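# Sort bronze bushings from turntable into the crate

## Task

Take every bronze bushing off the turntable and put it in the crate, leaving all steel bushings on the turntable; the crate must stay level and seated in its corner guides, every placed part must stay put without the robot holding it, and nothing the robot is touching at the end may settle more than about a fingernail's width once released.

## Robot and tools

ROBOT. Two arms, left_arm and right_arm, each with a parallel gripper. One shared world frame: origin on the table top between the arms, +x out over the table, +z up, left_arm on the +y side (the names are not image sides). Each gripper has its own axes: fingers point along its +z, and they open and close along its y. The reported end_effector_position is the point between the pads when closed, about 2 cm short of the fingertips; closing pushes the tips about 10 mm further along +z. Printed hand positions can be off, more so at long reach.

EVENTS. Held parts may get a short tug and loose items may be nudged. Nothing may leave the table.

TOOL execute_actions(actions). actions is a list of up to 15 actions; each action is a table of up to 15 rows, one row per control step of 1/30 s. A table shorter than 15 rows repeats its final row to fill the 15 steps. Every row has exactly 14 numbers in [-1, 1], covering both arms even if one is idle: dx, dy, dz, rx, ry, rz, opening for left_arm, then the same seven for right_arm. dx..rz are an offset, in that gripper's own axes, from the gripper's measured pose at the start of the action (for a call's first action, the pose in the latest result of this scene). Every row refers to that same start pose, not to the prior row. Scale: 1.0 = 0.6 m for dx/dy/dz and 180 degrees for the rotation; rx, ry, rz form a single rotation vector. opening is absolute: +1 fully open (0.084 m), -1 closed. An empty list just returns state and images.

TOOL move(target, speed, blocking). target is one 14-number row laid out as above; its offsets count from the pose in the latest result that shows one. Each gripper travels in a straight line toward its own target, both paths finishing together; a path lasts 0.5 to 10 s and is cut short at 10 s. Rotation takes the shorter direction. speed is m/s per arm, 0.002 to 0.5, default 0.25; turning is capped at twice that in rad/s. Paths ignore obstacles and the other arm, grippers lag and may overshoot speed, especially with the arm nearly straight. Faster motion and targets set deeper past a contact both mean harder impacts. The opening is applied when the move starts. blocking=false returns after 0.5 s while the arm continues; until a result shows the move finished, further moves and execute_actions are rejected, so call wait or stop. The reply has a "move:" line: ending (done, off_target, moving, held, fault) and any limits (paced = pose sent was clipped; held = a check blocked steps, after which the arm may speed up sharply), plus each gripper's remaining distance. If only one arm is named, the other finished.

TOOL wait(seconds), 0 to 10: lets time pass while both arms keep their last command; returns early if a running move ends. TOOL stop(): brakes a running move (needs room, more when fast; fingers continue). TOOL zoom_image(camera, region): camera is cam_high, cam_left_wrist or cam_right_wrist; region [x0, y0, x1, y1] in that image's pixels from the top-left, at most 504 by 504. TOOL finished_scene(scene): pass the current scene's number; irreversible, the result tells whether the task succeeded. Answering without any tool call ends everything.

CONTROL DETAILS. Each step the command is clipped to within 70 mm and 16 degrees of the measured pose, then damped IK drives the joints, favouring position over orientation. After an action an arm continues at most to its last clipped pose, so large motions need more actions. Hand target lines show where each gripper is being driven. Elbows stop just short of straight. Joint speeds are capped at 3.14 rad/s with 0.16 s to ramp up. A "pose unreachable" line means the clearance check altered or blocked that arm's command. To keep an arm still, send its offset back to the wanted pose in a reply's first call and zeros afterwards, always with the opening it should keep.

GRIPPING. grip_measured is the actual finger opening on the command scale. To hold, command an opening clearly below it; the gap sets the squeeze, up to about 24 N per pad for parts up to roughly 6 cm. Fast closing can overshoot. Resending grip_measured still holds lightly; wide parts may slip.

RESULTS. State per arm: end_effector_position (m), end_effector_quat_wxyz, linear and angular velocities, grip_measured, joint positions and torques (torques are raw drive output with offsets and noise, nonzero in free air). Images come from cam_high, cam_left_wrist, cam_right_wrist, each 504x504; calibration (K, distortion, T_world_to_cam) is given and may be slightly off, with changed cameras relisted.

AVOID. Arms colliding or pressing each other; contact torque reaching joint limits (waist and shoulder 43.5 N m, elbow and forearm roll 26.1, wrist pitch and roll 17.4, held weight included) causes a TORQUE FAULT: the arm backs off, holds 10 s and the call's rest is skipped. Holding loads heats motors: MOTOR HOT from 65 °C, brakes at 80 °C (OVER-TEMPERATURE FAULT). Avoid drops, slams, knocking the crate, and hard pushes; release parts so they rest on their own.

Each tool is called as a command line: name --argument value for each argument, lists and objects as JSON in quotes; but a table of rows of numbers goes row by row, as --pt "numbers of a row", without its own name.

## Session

execute_actions --actions '[]'

Scene clock: 0.00 s.
left_arm: end_effector_position=(+0.3604, -0.2560, +0.2649) grip_measured=+1.00 end_effector_quat_wxyz=(+0.147, +0.984, +0.097, +0.035) end_effector_velocity=(-0.000, +0.000, -0.000) end_effector_angular_velocity=(+0.000, +0.001, +0.001) | right_arm: end_effector_position=(+0.7675, -0.5811, +0.2741) grip_measured=+1.00 end_effector_quat_wxyz=(-0.383, +0.669, -0.315, +0.554) end_effector_velocity=(+0.000, -0.000, -0.000) end_effector_angular_velocity=(-0.003, +0.001, +0.000)
Joint positions: left_arm=[-1.037  0.328 -1.573 -0.092  0.952 -1.142  0.084] | right_arm=[-0.202  0.788 -1.904  2.184  0.565 -1.267  0.084]
Joint velocities: left_arm=[-0.    -0.     0.    -0.     0.001 -0.001 -0.   ] | right_arm=[-0.     0.001 -0.001 -0.002 -0.001 -0.001  0.   ]
Joint torques (N m, as the arm reports them, + toward a larger angle): no reading
Motor temperatures (°C, as the motors report them): left_arm=[33 35 40 34 38 36] | right_arm=[35 33 41 33 41 36]
Hand target (left_arm): +0.360, -0.256, +0.265; +0.147, +0.984, +0.097, +0.035
Hand target (right_arm): +0.767, -0.581, +0.274; -0.383, +0.669, -0.315, +0.554
camera_calibration (this result's frames):
cam_left_wrist: T_world_to_cam=[[0.175043, -0.940957, 0.289757, -0.348427], [-0.979367, -0.196597, -0.0467883, 0.384849], [0.100991, -0.275589, -0.955956, 0.280498], [0, 0, 0, 1]] pos_world=[0.409571, -0.174893, 0.387109]
cam_right_wrist: T_world_to_cam=[[0.0122424, -0.508231, -0.861134, -0.0375467], [-0.187623, 0.844735, -0.501219, 0.841912], [0.982165, 0.167705, -0.0850144, -0.505855], [0, 0, 0, 1]] pos_world=[0.655255, -0.64544, 0.346645]

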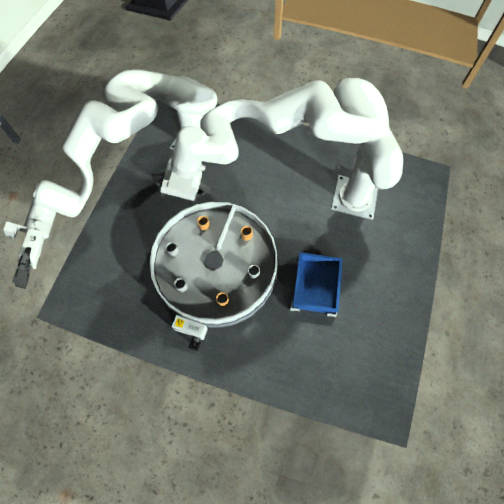

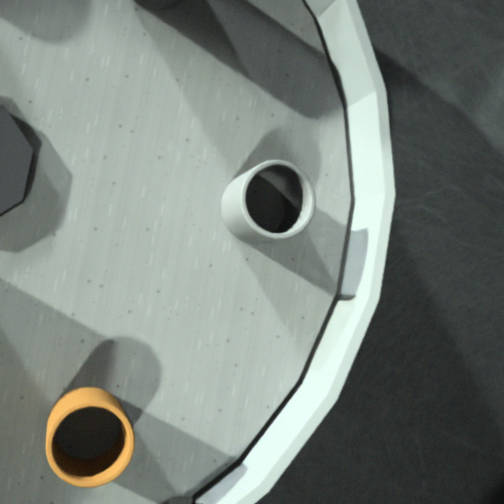

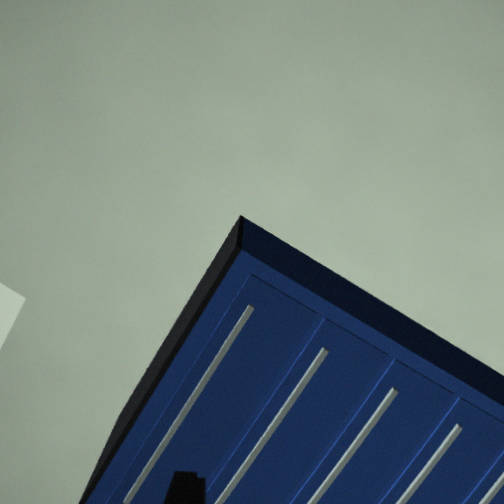

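move --target '[-0.125,-0.26,-0.145,0.094,-0.015,0,1,0,0,0,0,0,0,1]' --speed 0.4

wait --seconds 10

Scene clock: 9.73 s.
left_arm: end_effector_position=(+0.2506, -0.1000, +0.2979) grip_measured=+1.00 end_effector_quat_wxyz=(+0.003, +0.995, +0.098, -0.003) end_effector_velocity=(-0.001, +0.002, +0.002) end_effector_angular_velocity=(-0.001, -0.000, +0.002) | right_arm: end_effector_position=(+0.7675, -0.5811, +0.2741) grip_measured=+1.00 end_effector_quat_wxyz=(-0.383, +0.669, -0.315, +0.554) end_effector_velocity=(+0.000, +0.000, +0.001) end_effector_angular_velocity=(-0.000, -0.001, +0.001)
Joint positions: left_arm=[-1.079 -0.12  -1.209 -0.008  1.326 -1.223  0.084] | right_arm=[-0.202  0.788 -1.904  2.184  0.565 -1.267  0.084]
Joint velocities: left_arm=[ 0.001 -0.007  0.003 -0.     0.003 -0.001 -0.   ] | right_arm=[-0.    -0.    -0.001 -0.001  0.001  0.001  0.   ]
Joint torques (N m, as the arm reports them, + toward a larger angle): left_arm=[ -0.02 -23.95 -12.75  -1.18  -2.32   0.09] | right_arm=[ -0.97 -40.51 -25.09  -0.35   1.44   0.16]
Motor temperatures (°C, as the motors report them): left_arm=[33 37 45 34 39 36] | right_arm=[35 35 45 33 41 36]
Hand target (left_arm): +0.250, -0.100, +0.298; +0.003, +0.995, +0.098, -0.003
Hand target (right_arm): +0.767, -0.581, +0.274; -0.383, +0.669, -0.315, +0.554
Off the commanded pose (left_arm): 0.001 m, 0 deg.
Off the commanded pose (right_arm): 0.000 m, 0 deg.
move: done
camera_calibration (this result's frames):
cam_left_wrist: T_world_to_cam=[[0.188456, -0.982081, -0.00151523, -0.112728], [-0.982081, -0.188458, 0.00113874, 0.296731], [-0.00140389, 0.00127348, -0.999998, 0.432579], [0, 0, 0, 1]] pos_world=[0.313265, -0.0553377, 0.43207]
cam_right_wrist: T_world_to_cam=[[0.0122423, -0.50823, -0.861134, -0.0375467], [-0.187623, 0.844735, -0.501219, 0.841911], [0.982165, 0.167705, -0.0850144, -0.505855], [0, 0, 0, 1]] pos_world=[0.655255, -0.64544, 0.346644]

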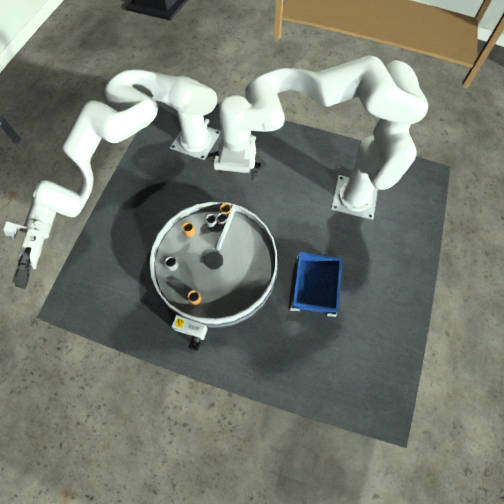

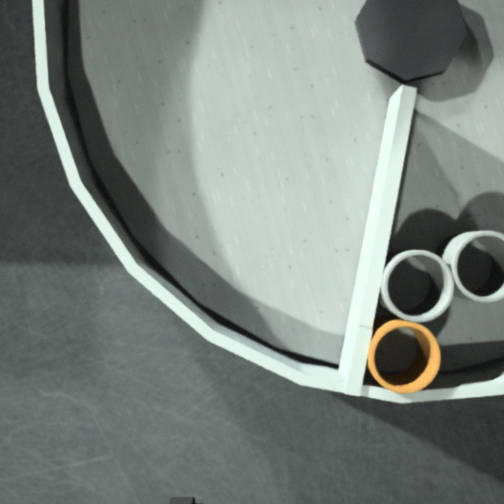

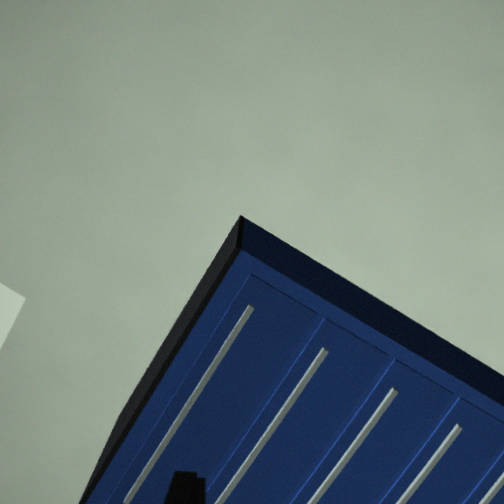

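Scene clock: 19.73 s.
left_arm: end_effector_position=(+0.2505, -0.0999, +0.2983) grip_measured=+1.00 end_effector_quat_wxyz=(+0.003, +0.995, +0.098, -0.003) end_effector_velocity=(+0.000, +0.000, -0.000) end_effector_angular_velocity=(+0.000, -0.000, +0.000) | right_arm: end_effector_position=(+0.7675, -0.5811, +0.2741) grip_measured=+1.00 end_effector_quat_wxyz=(-0.383, +0.669, -0.315, +0.554) end_effector_velocity=(-0.000, -0.000, -0.002) end_effector_angular_velocity=(-0.001, +0.003, +0.000)
Joint positions: left_arm=[-1.079 -0.121 -1.209 -0.008  1.326 -1.223  0.084] | right_arm=[-0.202  0.788 -1.904  2.184  0.565 -1.267  0.084]
Joint velocities: left_arm=[ 0.001 -0.     0.001  0.    -0.001  0.     0.   ] | right_arm=[ 0.     0.001  0.001 -0.002 -0.001  0.     0.   ]
Joint torques (N m, as the arm reports them, + toward a larger angle): left_arm=[  0.16 -23.21 -12.6   -1.05  -2.25   0.33] | right_arm=[ -0.77 -40.63 -25.15  -0.5    1.5    0.2 ]
Motor temperatures (°C, as the motors report them): left_arm=[33 37 47 34 39 36] | right_arm=[35 37 47 33 41 36]
Hand target (left_arm): +0.250, -0.100, +0.298; +0.003, +0.995, +0.098, -0.003
Hand target (right_arm): +0.767, -0.581, +0.274; -0.383, +0.669, -0.315, +0.554
Off the commanded pose (left_arm): 0.001 m, 0 deg.
Off the commanded pose (right_arm): 0.000 m, 0 deg.
wait: 10.00 s; at rest by 0.17 s
camera_calibration (this result's frames):
cam_left_wrist: T_world_to_cam=[[0.188383, -0.982095, -0.000970717, -0.112728], [-0.982095, -0.188384, 0.000907648, 0.296713], [-0.00107426, 0.00078235, -0.999999, 0.432821], [0, 0, 0, 1]] pos_world=[0.313101, -0.0551526, 0.432441]
cam_right_wrist: T_world_to_cam=[[0.0122425, -0.508231, -0.861134, -0.0375468], [-0.187623, 0.844735, -0.501219, 0.841912], [0.982165, 0.167705, -0.0850144, -0.505855], [0, 0, 0, 1]] pos_world=[0.655255, -0.64544, 0.346645]

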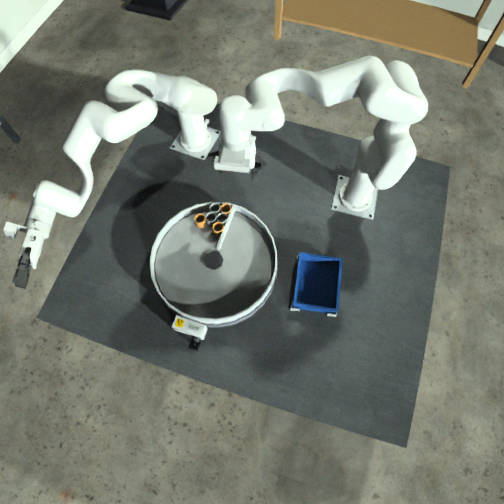

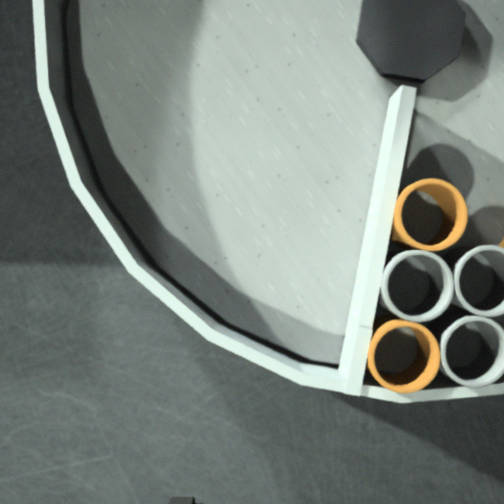

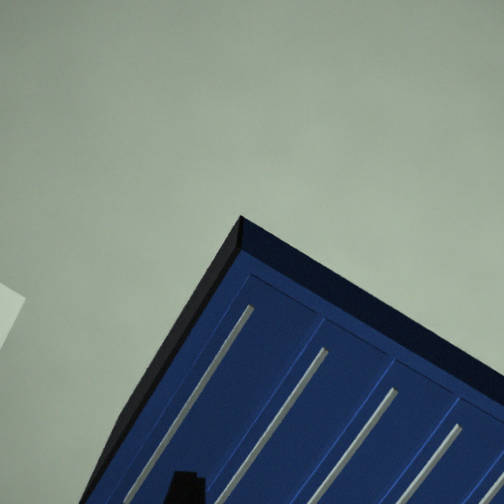

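Shift view by gy +0.1 m.

move --target '[0,0.17,0,0,0,0,-0.4,0,0,0,0,0,0,1]' --speed 0.3

Scene clock: 23.87 s.
left_arm: end_effector_position=(+0.2704, -0.1997, +0.2995) grip_measured=-0.42 end_effector_quat_wxyz=(+0.004, +0.995, +0.098, -0.002) end_effector_velocity=(-0.000, -0.002, -0.001) end_effector_angular_velocity=(+0.008, +0.005, -0.001) | right_arm: end_effector_position=(+0.7675, -0.5811, +0.2741) grip_measured=+1.00 end_effector_quat_wxyz=(-0.383, +0.669, -0.315, +0.554) end_effector_velocity=(-0.000, -0.001, +0.000) end_effector_angular_velocity=(+0.000, +0.001, -0.002)
Joint positions: left_arm=[-1.142  0.225 -1.626 -0.007  1.395 -1.288  0.026] | right_arm=[-0.202  0.788 -1.904  2.184  0.565 -1.267  0.084]
Joint velocities: left_arm=[-0.002  0.013 -0.016 -0.001  0.012 -0.001 -0.   ] | right_arm=[-0.    -0.001  0.    -0.    -0.003  0.001 -0.   ]
Joint torques (N m, as the arm reports them, + toward a larger angle): left_arm=[ -0.25 -32.67 -12.59  -1.    -2.25  -0.08] | right_arm=[ -0.55 -40.5  -25.13  -0.33   1.52   0.17]
Motor temperatures (°C, as the motors report them): left_arm=[33 37 48 34 39 36] | right_arm=[35 37 47 33 41 36]
Hand target (left_arm): +0.270, -0.200, +0.299; +0.003, +0.995, +0.098, -0.003
Hand target (right_arm): +0.767, -0.581, +0.274; -0.383, +0.669, -0.315, +0.554
Off the commanded pose (left_arm): 0.001 m, 0 deg.
Off the commanded pose (right_arm): 0.000 m, 0 deg.
move: done
camera_calibration (this result's frames):
cam_left_wrist: T_world_to_cam=[[0.188659, -0.982043, 0.0000039468, -0.214844], [-0.982042, -0.188659, 0.000624665, 0.297461], [-0.000612703, -0.000121725, -1, 0.433838], [0, 0, 0, 1]] pos_world=[0.332917, -0.154815, 0.433653]
cam_right_wrist: T_world_to_cam=[[0.0122424, -0.508231, -0.861134, -0.0375468], [-0.187623, 0.844735, -0.501219, 0.841911], [0.982165, 0.167705, -0.0850144, -0.505855], [0, 0, 0, 1]] pos_world=[0.655255, -0.64544, 0.346645]

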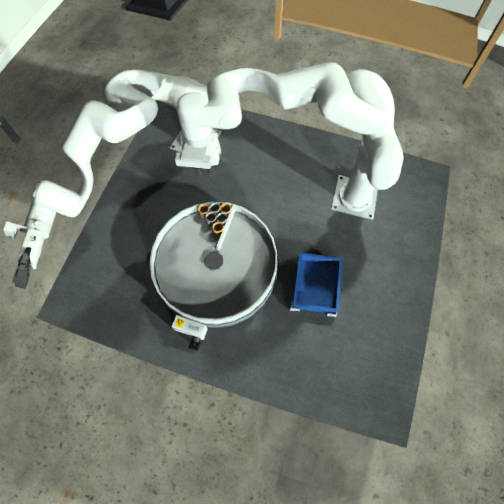

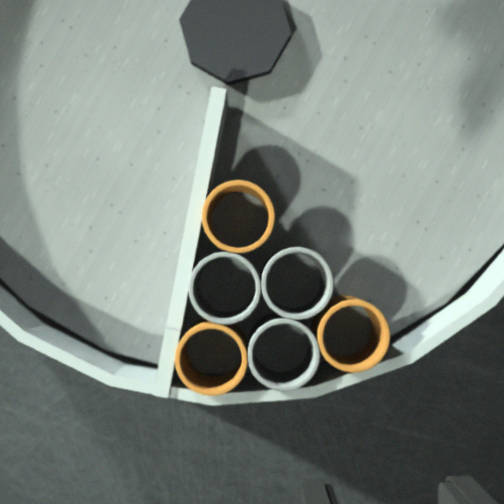

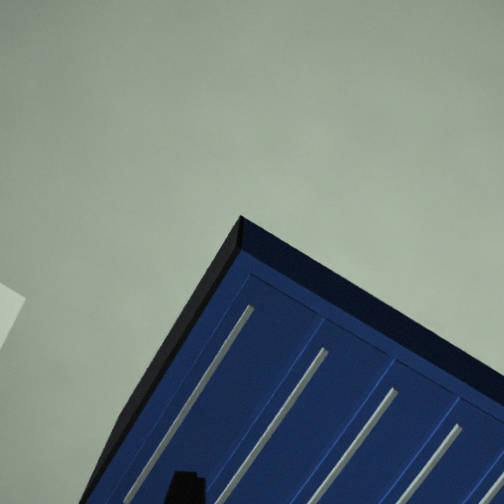

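move --target '[0.146,-0.037,0.265,0,0,0,-0.4,0,0,0,0,0,0,1]' --speed 0.3

Scene clock: 30.67 s.
left_arm: end_effector_position=(+0.3510, -0.1631, +0.1406) grip_measured=-0.42 end_effector_quat_wxyz=(+0.004, +0.995, +0.098, -0.002) end_effector_velocity=(-0.000, +0.003, -0.007) end_effector_angular_velocity=(+0.009, +0.008, +0.002) | right_arm: end_effector_position=(+0.7675, -0.5811, +0.2741) grip_measured=+1.00 end_effector_quat_wxyz=(-0.383, +0.669, -0.315, +0.554) end_effector_velocity=(+0.000, -0.000, +0.000) end_effector_angular_velocity=(+0.001, -0.000, -0.000)
Joint positions: left_arm=[-0.982  0.355 -1.344 -0.01   0.984 -1.123  0.026] | right_arm=[-0.202  0.788 -1.904  2.184  0.565 -1.267  0.084]
Joint velocities: left_arm=[ 0.004  0.008  0.006 -0.001 -0.003  0.002 -0.   ] | right_arm=[-0.     0.    -0.     0.     0.     0.001  0.   ]
Joint torques (N m, as the arm reports them, + toward a larger angle): left_arm=[  0.14 -35.77 -12.14  -1.65  -2.31   0.13] | right_arm=[ -0.46 -40.44 -25.14  -0.4    1.53   0.06]
Motor temperatures (°C, as the motors report them): left_arm=[33 37 49 34 39 36] | right_arm=[35 37 48 33 41 36]
Hand target (left_arm): +0.351, -0.163, +0.140; +0.004, +0.995, +0.098, -0.003
Hand target (right_arm): +0.767, -0.581, +0.274; -0.383, +0.669, -0.315, +0.554
Off the commanded pose (left_arm): 0.001 m, 0 deg.
Off the commanded pose (right_arm): 0.000 m, 0 deg.
move: done
camera_calibration (this result's frames):
cam_left_wrist: T_world_to_cam=[[0.187681, -0.982229, 0.00113707, -0.193918], [-0.98223, -0.187681, 0.00021249, 0.38397], [0.0000046915, -0.00115674, -0.999999, 0.274606], [0, 0, 0, 1]] pos_world=[0.41354, -0.118091, 0.274745]
cam_right_wrist: T_world_to_cam=[[0.0122423, -0.508231, -0.861134, -0.0375467], [-0.187623, 0.844735, -0.501219, 0.841911], [0.982165, 0.167705, -0.0850144, -0.505855], [0, 0, 0, 1]] pos_world=[0.655255, -0.64544, 0.346644]

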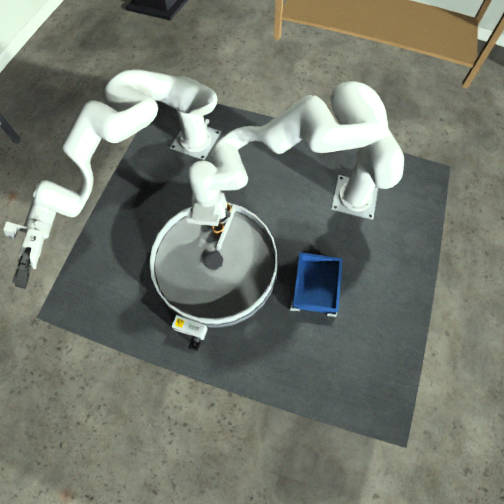

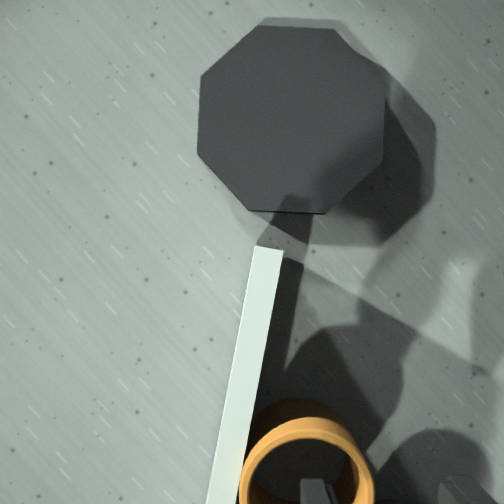

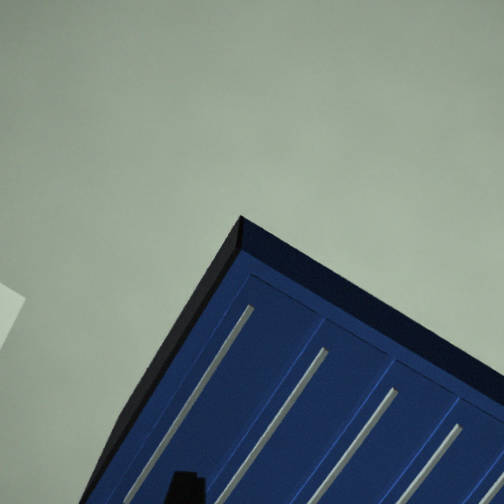

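move --target '[0.01,0,0.08,0,0,0,-0.4,0,0,0,0,0,0,1]' --speed 0.05

move --target '[0,0,0,0,0,0,-1,0,0,0,0,0,0,1]'

move --target '[0,0,-0.25,0,0,0,-1,0,0,0,0,0,0,1]' --speed 0.2

Scene clock: 37.10 s.
left_arm: end_effector_position=(+0.3571, -0.1631, +0.0937) grip_measured=-0.42 end_effector_quat_wxyz=(+0.005, +0.995, +0.098, -0.002) end_effector_velocity=(-0.001, +0.000, -0.003) end_effector_angular_velocity=(+0.003, +0.002, -0.004) | right_arm: end_effector_position=(+0.7675, -0.5811, +0.2741) grip_measured=+1.00 end_effector_quat_wxyz=(-0.383, +0.669, -0.315, +0.554) end_effector_velocity=(+0.000, -0.000, +0.001) end_effector_angular_velocity=(+0.002, -0.002, -0.000)
Joint positions: left_arm=[-0.974  0.432 -1.312 -0.011  0.872 -1.112  0.026] | right_arm=[-0.202  0.788 -1.904  2.184  0.565 -1.267  0.084]
Joint velocities: left_arm=[-0.002  0.005  0.002 -0.    -0.003  0.002 -0.   ] | right_arm=[-0.    -0.001 -0.     0.002  0.001  0.001  0.   ]
Joint torques (N m, as the arm reports them, + toward a larger angle): left_arm=[  1.22 -29.07  -8.22  -1.01  -0.76   0.07] | right_arm=[ -0.39 -40.53 -24.97  -0.29   1.66   0.23]
Motor temperatures (°C, as the motors report them): left_arm=[33 38 49 34 39 36] | right_arm=[35 38 49 33 41 36]
Hand target (left_arm): +0.357, -0.162, +0.093; +0.004, +0.995, +0.098, -0.002
Hand target (right_arm): +0.767, -0.581, +0.274; -0.383, +0.669, -0.315, +0.554
Off the commanded pose (left_arm): 0.001 m, 0 deg.
Off the commanded pose (right_arm): 0.000 m, 0 deg.
move: done
camera_calibration (this result's frames):
cam_left_wrist: T_world_to_cam=[[0.187453, -0.982268, 0.0034317, -0.195179], [-0.982273, -0.187456, -0.000803646, 0.390097], [0.00143269, -0.00322022, -0.999994, 0.22687], [0, 0, 0, 1]] pos_world=[0.419444, -0.117861, 0.227852]
cam_right_wrist: T_world_to_cam=[[0.0122424, -0.50823, -0.861134, -0.0375466], [-0.187623, 0.844735, -0.501219, 0.841911], [0.982165, 0.167705, -0.0850143, -0.505855], [0, 0, 0, 1]] pos_world=[0.655255, -0.64544, 0.346645]

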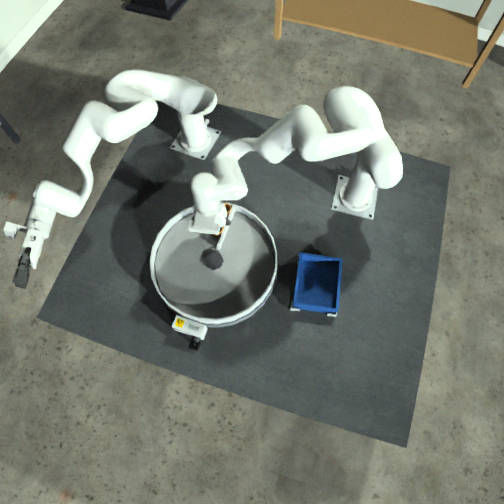

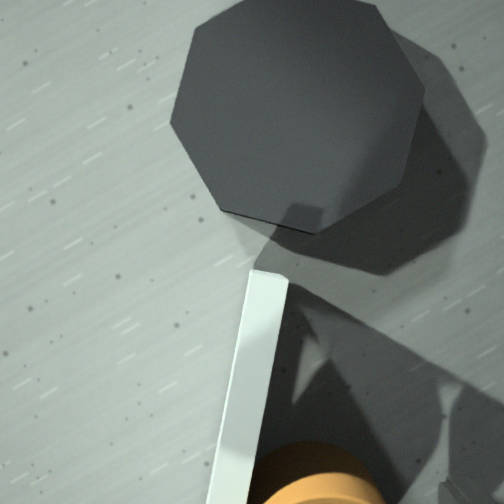

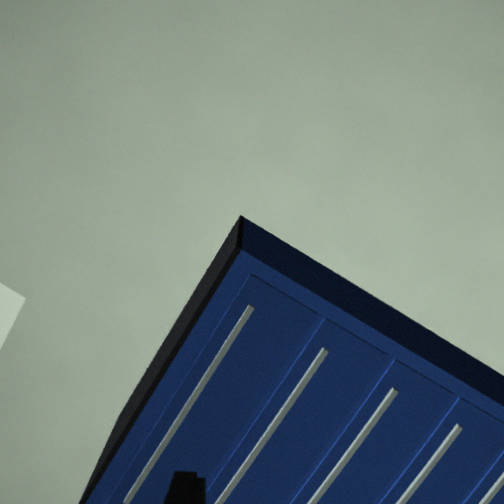

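Scene clock: 37.60 s.
left_arm: end_effector_position=(+0.3567, -0.1625, +0.0927) grip_measured=-0.71 end_effector_quat_wxyz=(+0.004, +0.995, +0.098, -0.002) end_effector_velocity=(+0.000, -0.001, +0.001) end_effector_angular_velocity=(-0.002, -0.001, -0.001) | right_arm: end_effector_position=(+0.7675, -0.5811, +0.2741) grip_measured=+1.00 end_effector_quat_wxyz=(-0.383, +0.669, -0.315, +0.554) end_effector_velocity=(+0.000, +0.000, -0.001) end_effector_angular_velocity=(+0.000, -0.000, +0.001)
Joint positions: left_arm=[-0.974  0.432 -1.31  -0.011  0.873 -1.112  0.013] | right_arm=[-0.202  0.788 -1.904  2.184  0.565 -1.267  0.084]
Joint velocities: left_arm=[ 0.    -0.    -0.001 -0.    -0.001  0.001 -0.   ] | right_arm=[ 0.     0.001  0.     0.001  0.001 -0.001  0.   ]
Joint torques (N m, as the arm reports them, + toward a larger angle): left_arm=[ -0.12 -34.46 -11.15  -1.08  -2.2    0.09] | right_arm=[ -0.64 -40.61 -24.96  -0.51   1.51   0.18]
Motor temperatures (°C, as the motors report them): left_arm=[33 38 48 34 39 36] | right_arm=[35 38 49 33 41 36]
Hand target (left_arm): +0.357, -0.163, +0.094; +0.005, +0.995, +0.098, -0.002
Hand target (right_arm): +0.767, -0.581, +0.274; -0.383, +0.669, -0.315, +0.554
Off the commanded pose (left_arm): 0.001 m, 0 deg.
Off the commanded pose (right_arm): 0.000 m, 0 deg.
move: done
camera_calibration (this result's frames):
cam_left_wrist: T_world_to_cam=[[0.18752, -0.98226, 0.00119017, -0.194311], [-0.982261, -0.18752, 0.000313794, 0.389679], [-0.0000850462, -0.0012279, -0.999999, 0.226711], [0, 0, 0, 1]] pos_world=[0.419223, -0.117513, 0.226819]
cam_right_wrist: T_world_to_cam=[[0.0122425, -0.508231, -0.861134, -0.0375467], [-0.187623, 0.844735, -0.501219, 0.841911], [0.982165, 0.167705, -0.0850143, -0.505855], [0, 0, 0, 1]] pos_world=[0.655255, -0.64544, 0.346645]

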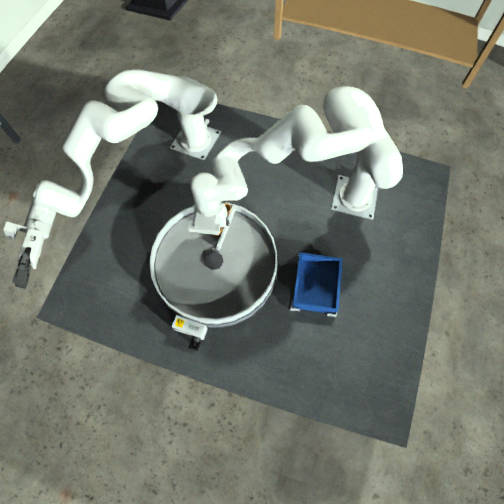

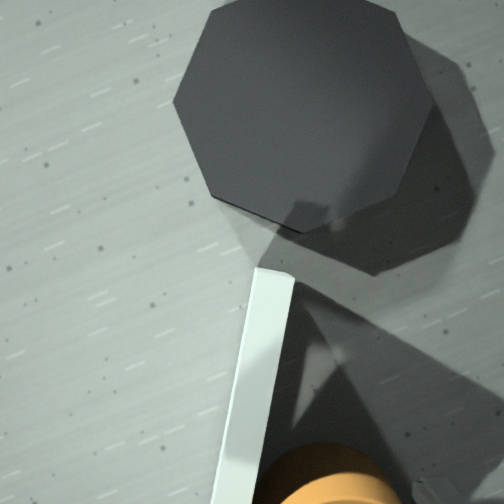

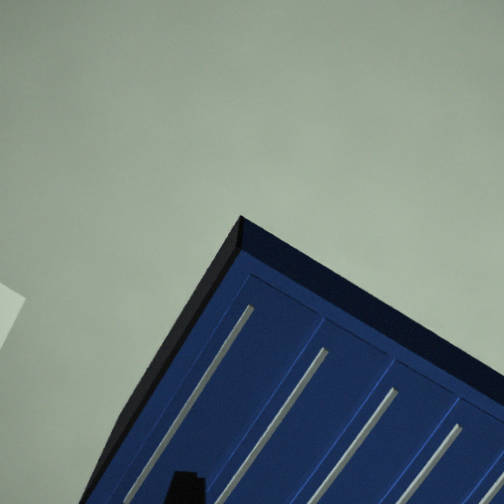

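Scene clock: 38.77 s.
left_arm: end_effector_position=(+0.3570, -0.1603, +0.2411) grip_measured=-0.71 end_effector_quat_wxyz=(+0.003, +0.995, +0.098, -0.003) end_effector_velocity=(-0.000, -0.001, +0.006) end_effector_angular_velocity=(+0.000, +0.001, -0.001) | right_arm: end_effector_position=(+0.7675, -0.5811, +0.2741) grip_measured=+1.00 end_effector_quat_wxyz=(-0.383, +0.669, -0.315, +0.554) end_effector_velocity=(-0.000, +0.000, -0.000) end_effector_angular_velocity=(+0.002, +0.001, +0.000)
Joint positions: left_arm=[-0.971  0.281 -1.535 -0.009  1.251 -1.114  0.013] | right_arm=[-0.202  0.788 -1.904  2.184  0.565 -1.267  0.084]
Joint velocities: left_arm=[-0.001  0.002 -0.018 -0.     0.017 -0.    -0.   ] | right_arm=[ 0.    -0.     0.001 -0.001  0.     0.002  0.   ]
Joint torques (N m, as the arm reports them, + toward a larger angle): left_arm=[ -0.04 -35.2  -12.65  -0.84  -2.33   0.13] | right_arm=[ -0.7  -40.27 -25.25  -0.38   1.47   0.06]
Motor temperatures (°C, as the motors report them): left_arm=[33 38 49 34 39 36] | right_arm=[35 38 49 33 41 36]
Hand target (left_arm): +0.357, -0.161, +0.243; +0.004, +0.995, +0.098, -0.002
Hand target (right_arm): +0.767, -0.581, +0.274; -0.383, +0.669, -0.315, +0.554
Off the commanded pose (left_arm): 0.002 m, 0 deg.
Off the commanded pose (right_arm): 0.000 m, 0 deg.
move: done
camera_calibration (this result's frames):
cam_left_wrist: T_world_to_cam=[[0.188038, -0.982161, -0.000934389, -0.192067], [-0.982161, -0.188039, 0.00101486, 0.390055], [-0.00117246, 0.000726887, -0.999999, 0.375887], [0, 0, 0, 1]] pos_world=[0.419654, -0.115568, 0.375311]
cam_right_wrist: T_world_to_cam=[[0.0122426, -0.50823, -0.861134, -0.0375466], [-0.187623, 0.844735, -0.501219, 0.841911], [0.982165, 0.167705, -0.0850141, -0.505855], [0, 0, 0, 1]] pos_world=[0.655255, -0.64544, 0.346645]

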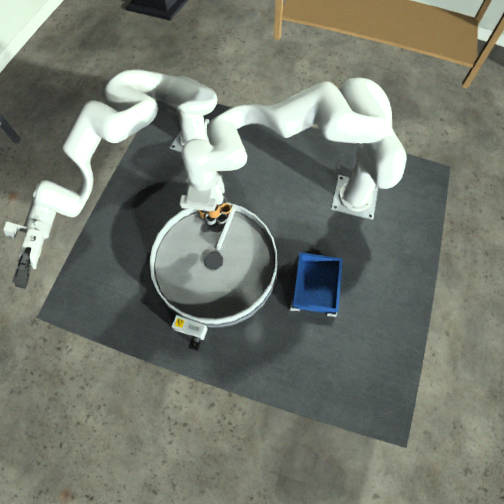

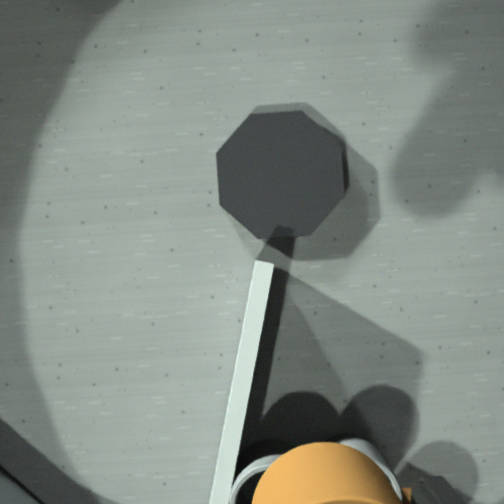

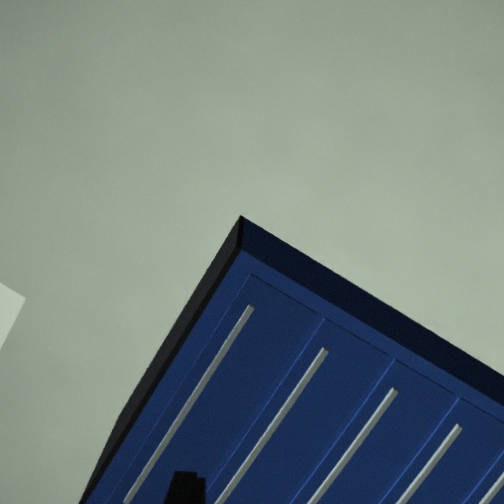

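move --target '[0.183,-0.577,0.067,0,0,0,-1,0,0,0,0,0,0,1]' --speed 0.3

Scene clock: 44.50 s.
left_arm: end_effector_position=(+0.3969, +0.1995, +0.1974) grip_measured=-0.71 end_effector_quat_wxyz=(+0.003, +0.995, +0.098, -0.003) end_effector_velocity=(-0.000, +0.003, -0.001) end_effector_angular_velocity=(-0.001, +0.003, +0.000) | right_arm: end_effector_position=(+0.7675, -0.5811, +0.2741) grip_measured=+1.00 end_effector_quat_wxyz=(-0.383, +0.669, -0.315, +0.554) end_effector_velocity=(+0.000, +0.001, -0.000) end_effector_angular_velocity=(-0.002, -0.000, +0.003)
Joint positions: left_arm=[-0.267 -0.272 -0.769 -0.009  1.045 -0.408  0.013] | right_arm=[-0.202  0.788 -1.904  2.184  0.565 -1.267  0.084]
Joint velocities: left_arm=[ 0.008 -0.     0.003 -0.002  0.001  0.009 -0.   ] | right_arm=[ 0.     0.001 -0.    -0.002  0.002 -0.001  0.   ]
Joint torques (N m, as the arm reports them, + toward a larger angle): left_arm=[ -0.18 -19.61 -12.43  -1.09  -2.11  -0.04] | right_arm=[ -0.87 -40.47 -24.97  -0.39   1.38   0.14]
Motor temperatures (°C, as the motors report them): left_arm=[33 38 49 34 39 36] | right_arm=[35 38 49 33 41 36]
Hand target (left_arm): +0.397, +0.200, +0.197; +0.003, +0.995, +0.098, -0.003
Hand target (right_arm): +0.767, -0.581, +0.274; -0.383, +0.669, -0.315, +0.554
Off the commanded pose (left_arm): 0.001 m, 0 deg.
Off the commanded pose (right_arm): 0.000 m, 0 deg.
move: done
camera_calibration (this result's frames):
cam_left_wrist: T_world_to_cam=[[0.187144, -0.982331, -0.00195894, 0.15442], [-0.982331, -0.187147, 0.00149315, 0.496728], [-0.00183338, 0.0016449, -0.999997, 0.331979], [0, 0, 0, 1]] pos_world=[0.459661, 0.244106, 0.331538]
cam_right_wrist: T_world_to_cam=[[0.0122427, -0.50823, -0.861134, -0.0375466], [-0.187623, 0.844735, -0.501219, 0.841911], [0.982165, 0.167705, -0.085014, -0.505855], [0, 0, 0, 1]] pos_world=[0.655255, -0.64544, 0.346645]

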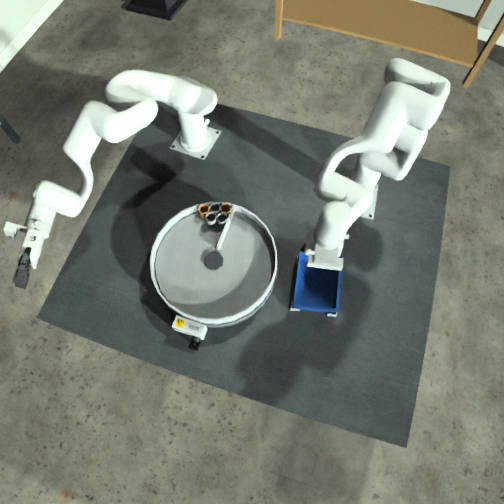

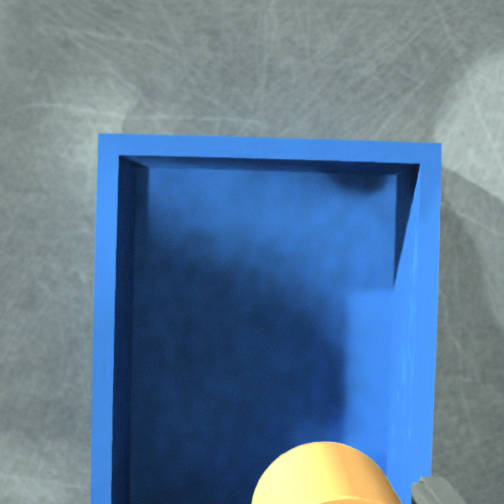

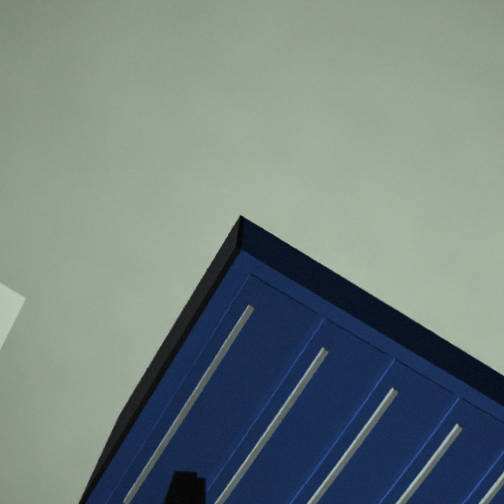

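Shift left 3 cm, forward 3 cm, lower, release.

move --target '[0.05,-0.05,0.1,0,0,0,-1,0,0,0,0,0,0,1]' --speed 0.15

move --target '[0,0,0,0,0,0,-0.3,0,0,0,0,0,0,1]'

move --target '[0,0,-0.2,0,0,0,-0.4,0,0,0,0,0,0,1]' --speed 0.2

Scene clock: 51.83 s.
left_arm: end_effector_position=(+0.4204, +0.2340, +0.1374) grip_measured=-0.71 end_effector_quat_wxyz=(+0.003, +0.995, +0.097, -0.003) end_effector_velocity=(-0.001, +0.001, -0.003) end_effector_angular_velocity=(-0.000, +0.005, +0.001) | right_arm: end_effector_position=(+0.7675, -0.5811, +0.2741) grip_measured=+1.00 end_effector_quat_wxyz=(-0.383, +0.669, -0.315, +0.554) end_effector_velocity=(-0.000, -0.000, -0.001) end_effector_angular_velocity=(+0.002, +0.001, -0.001)
Joint positions: left_arm=[-0.171 -0.124 -0.73  -0.009  0.857 -0.31   0.013] | right_arm=[-0.202  0.788 -1.904  2.184  0.565 -1.267  0.084]
Joint velocities: left_arm=[ 0.002  0.006  0.002 -0.001 -0.004  0.002 -0.   ] | right_arm=[ 0.     0.001  0.     0.001 -0.     0.001  0.   ]
Joint torques (N m, as the arm reports them, + toward a larger angle): left_arm=[  0.36 -21.28 -11.88  -1.22  -2.45   0.1 ] | right_arm=[ -0.76 -40.66 -24.94  -0.27   1.5    0.06]
Motor temperatures (°C, as the motors report them): left_arm=[33 38 49 34 39 36] | right_arm=[35 38 50 33 41 36]
Hand target (left_arm): +0.420, +0.234, +0.137; +0.003, +0.995, +0.097, -0.003
Hand target (right_arm): +0.767, -0.581, +0.274; -0.383, +0.669, -0.315, +0.554
Off the commanded pose (left_arm): 0.001 m, 0 deg.
Off the commanded pose (right_arm): 0.000 m, 0 deg.
move: done
camera_calibration (this result's frames):
cam_left_wrist: T_world_to_cam=[[0.18673, -0.98241, -0.00166141, 0.183949], [-0.982411, -0.186731, 0.000885294, 0.526365], [-0.00117996, 0.00146687, -0.999998, 0.271818], [0, 0, 0, 1]] pos_world=[0.483079, 0.278603, 0.271657]
cam_right_wrist: T_world_to_cam=[[0.0122428, -0.50823, -0.861134, -0.0375466], [-0.187623, 0.844735, -0.501219, 0.841912], [0.982165, 0.167705, -0.0850139, -0.505855], [0, 0, 0, 1]] pos_world=[0.655255, -0.64544, 0.346645]

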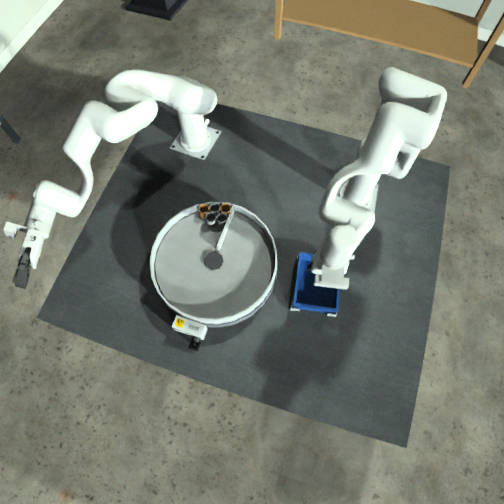

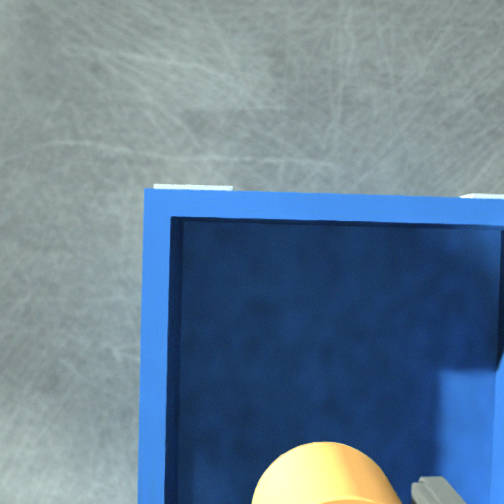

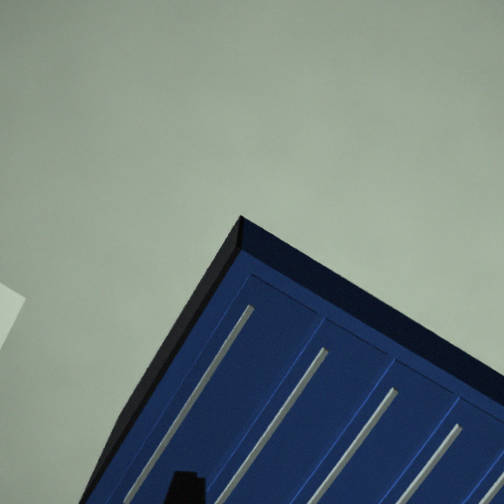

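Scene clock: 52.33 s.
left_arm: end_effector_position=(+0.4204, +0.2340, +0.1375) grip_measured=-0.32 end_effector_quat_wxyz=(+0.003, +0.995, +0.097, -0.003) end_effector_velocity=(+0.000, +0.000, +0.000) end_effector_angular_velocity=(-0.001, -0.001, +0.001) | right_arm: end_effector_position=(+0.7675, -0.5811, +0.2741) grip_measured=+1.00 end_effector_quat_wxyz=(-0.383, +0.669, -0.315, +0.554) end_effector_velocity=(-0.000, +0.000, -0.001) end_effector_angular_velocity=(-0.001, +0.001, +0.001)
Joint positions: left_arm=[-0.171 -0.124 -0.73  -0.009  0.857 -0.31   0.03 ] | right_arm=[-0.202  0.788 -1.904  2.184  0.565 -1.267  0.084]
Joint velocities: left_arm=[ 0.001  0.    -0.001 -0.001 -0.     0.     0.   ] | right_arm=[-0.     0.     0.001 -0.002  0.    -0.     0.   ]
Joint torques (N m, as the arm reports them, + toward a larger angle): left_arm=[ -0.4  -22.21 -12.03  -0.96  -2.05   0.12] | right_arm=[ -0.84 -40.37 -24.99  -0.47   1.42   0.28]
Motor temperatures (°C, as the motors report them): left_arm=[33 38 49 34 39 36] | right_arm=[35 39 50 33 41 36]
Hand target (left_arm): +0.420, +0.234, +0.137; +0.003, +0.995, +0.097, -0.003
Hand target (right_arm): +0.767, -0.581, +0.274; -0.383, +0.669, -0.315, +0.554
Off the commanded pose (left_arm): 0.000 m, 0 deg.
Off the commanded pose (right_arm): 0.000 m, 0 deg.
move: done
camera_calibration (this result's frames):
cam_left_wrist: T_world_to_cam=[[0.186718, -0.982412, -0.00165109, 0.183946], [-0.982413, -0.18672, 0.000857931, 0.52637], [-0.00115113, 0.00146186, -0.999998, 0.271819], [0, 0, 0, 1]] pos_world=[0.483079, 0.278597, 0.27167]
cam_right_wrist: T_world_to_cam=[[0.0122428, -0.508231, -0.861134, -0.0375467], [-0.187623, 0.844735, -0.501219, 0.841912], [0.982165, 0.167705, -0.0850139, -0.505855], [0, 0, 0, 1]] pos_world=[0.655255, -0.64544, 0.346645]

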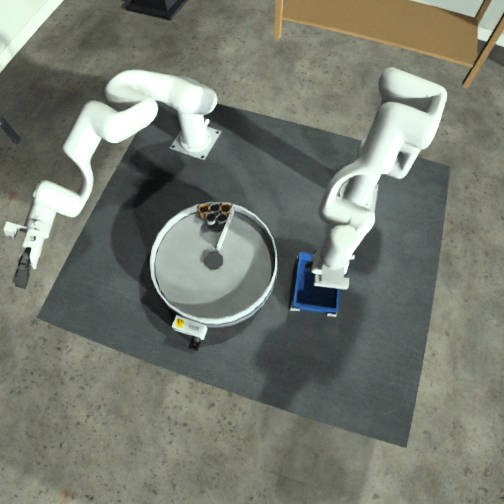

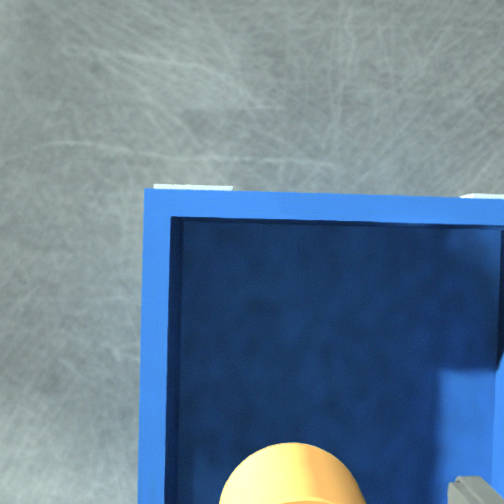

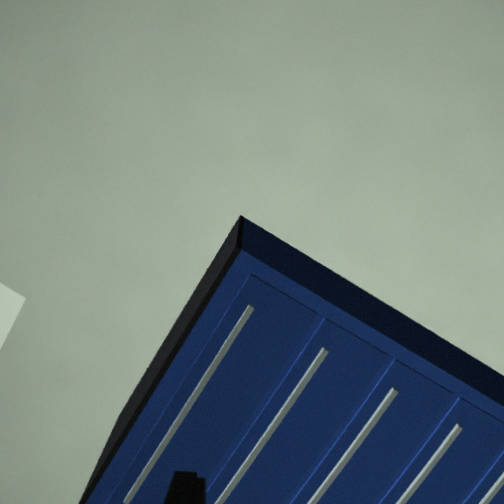

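Scene clock: 53.40 s.
left_arm: end_effector_position=(+0.4204, +0.2351, +0.2565) grip_measured=-0.42 end_effector_quat_wxyz=(+0.003, +0.995, +0.098, -0.003) end_effector_velocity=(+0.001, +0.000, +0.005) end_effector_angular_velocity=(-0.001, -0.004, +0.001) | right_arm: end_effector_position=(+0.7675, -0.5811, +0.2741) grip_measured=+1.00 end_effector_quat_wxyz=(-0.383, +0.669, -0.315, +0.554) end_effector_velocity=(-0.000, +0.000, -0.001) end_effector_angular_velocity=(+0.000, +0.002, +0.000)
Joint positions: left_arm=[-0.168 -0.257 -0.956 -0.007  1.218 -0.31   0.026] | right_arm=[-0.202  0.788 -1.904  2.184  0.565 -1.267  0.084]
Joint velocities: left_arm=[ 0.001 -0.002 -0.012 -0.     0.01   0.001 -0.   ] | right_arm=[ 0.     0.001  0.001 -0.001 -0.001  0.001 -0.   ]
Joint torques (N m, as the arm reports them, + toward a larger angle): left_arm=[  0.88 -20.16 -12.72  -1.31  -2.35   0.15] | right_arm=[ -0.54 -40.57 -25.07  -0.3    1.46   0.22]
Motor temperatures (°C, as the motors report them): left_arm=[33 38 49 34 39 36] | right_arm=[35 39 50 33 41 36]
Hand target (left_arm): +0.421, +0.235, +0.257; +0.003, +0.995, +0.098, -0.003
Hand target (right_arm): +0.767, -0.581, +0.274; -0.383, +0.669, -0.315, +0.554
Off the commanded pose (left_arm): 0.001 m, 0 deg.
Off the commanded pose (right_arm): 0.000 m, 0 deg.
move: done
camera_calibration (this result's frames):
cam_left_wrist: T_world_to_cam=[[0.187204, -0.982318, -0.00240392, 0.185191], [-0.982318, -0.187209, 0.00218483, 0.526242], [-0.00259623, 0.0019524, -0.999995, 0.391385], [0, 0, 0, 1]] pos_world=[0.483284, 0.279669, 0.390679]
cam_right_wrist: T_world_to_cam=[[0.0122428, -0.50823, -0.861134, -0.0375465], [-0.187623, 0.844735, -0.501219, 0.841911], [0.982165, 0.167705, -0.0850138, -0.505855], [0, 0, 0, 1]] pos_world=[0.655255, -0.64544, 0.346645]

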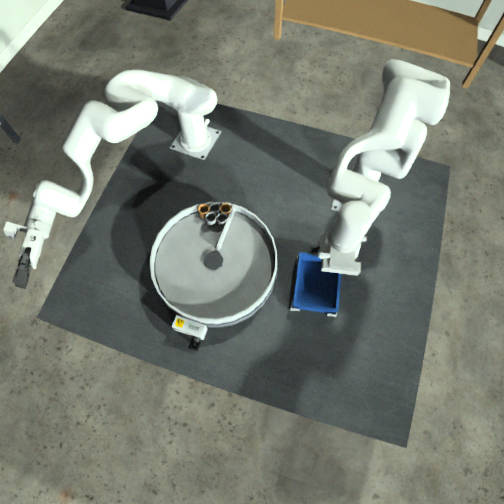

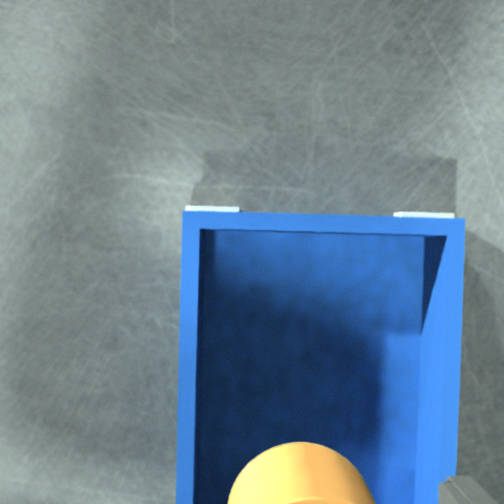

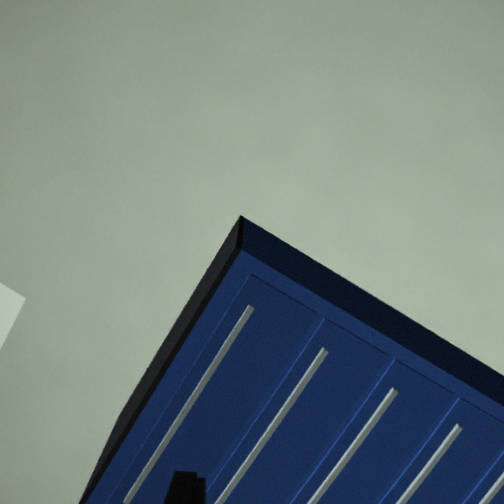

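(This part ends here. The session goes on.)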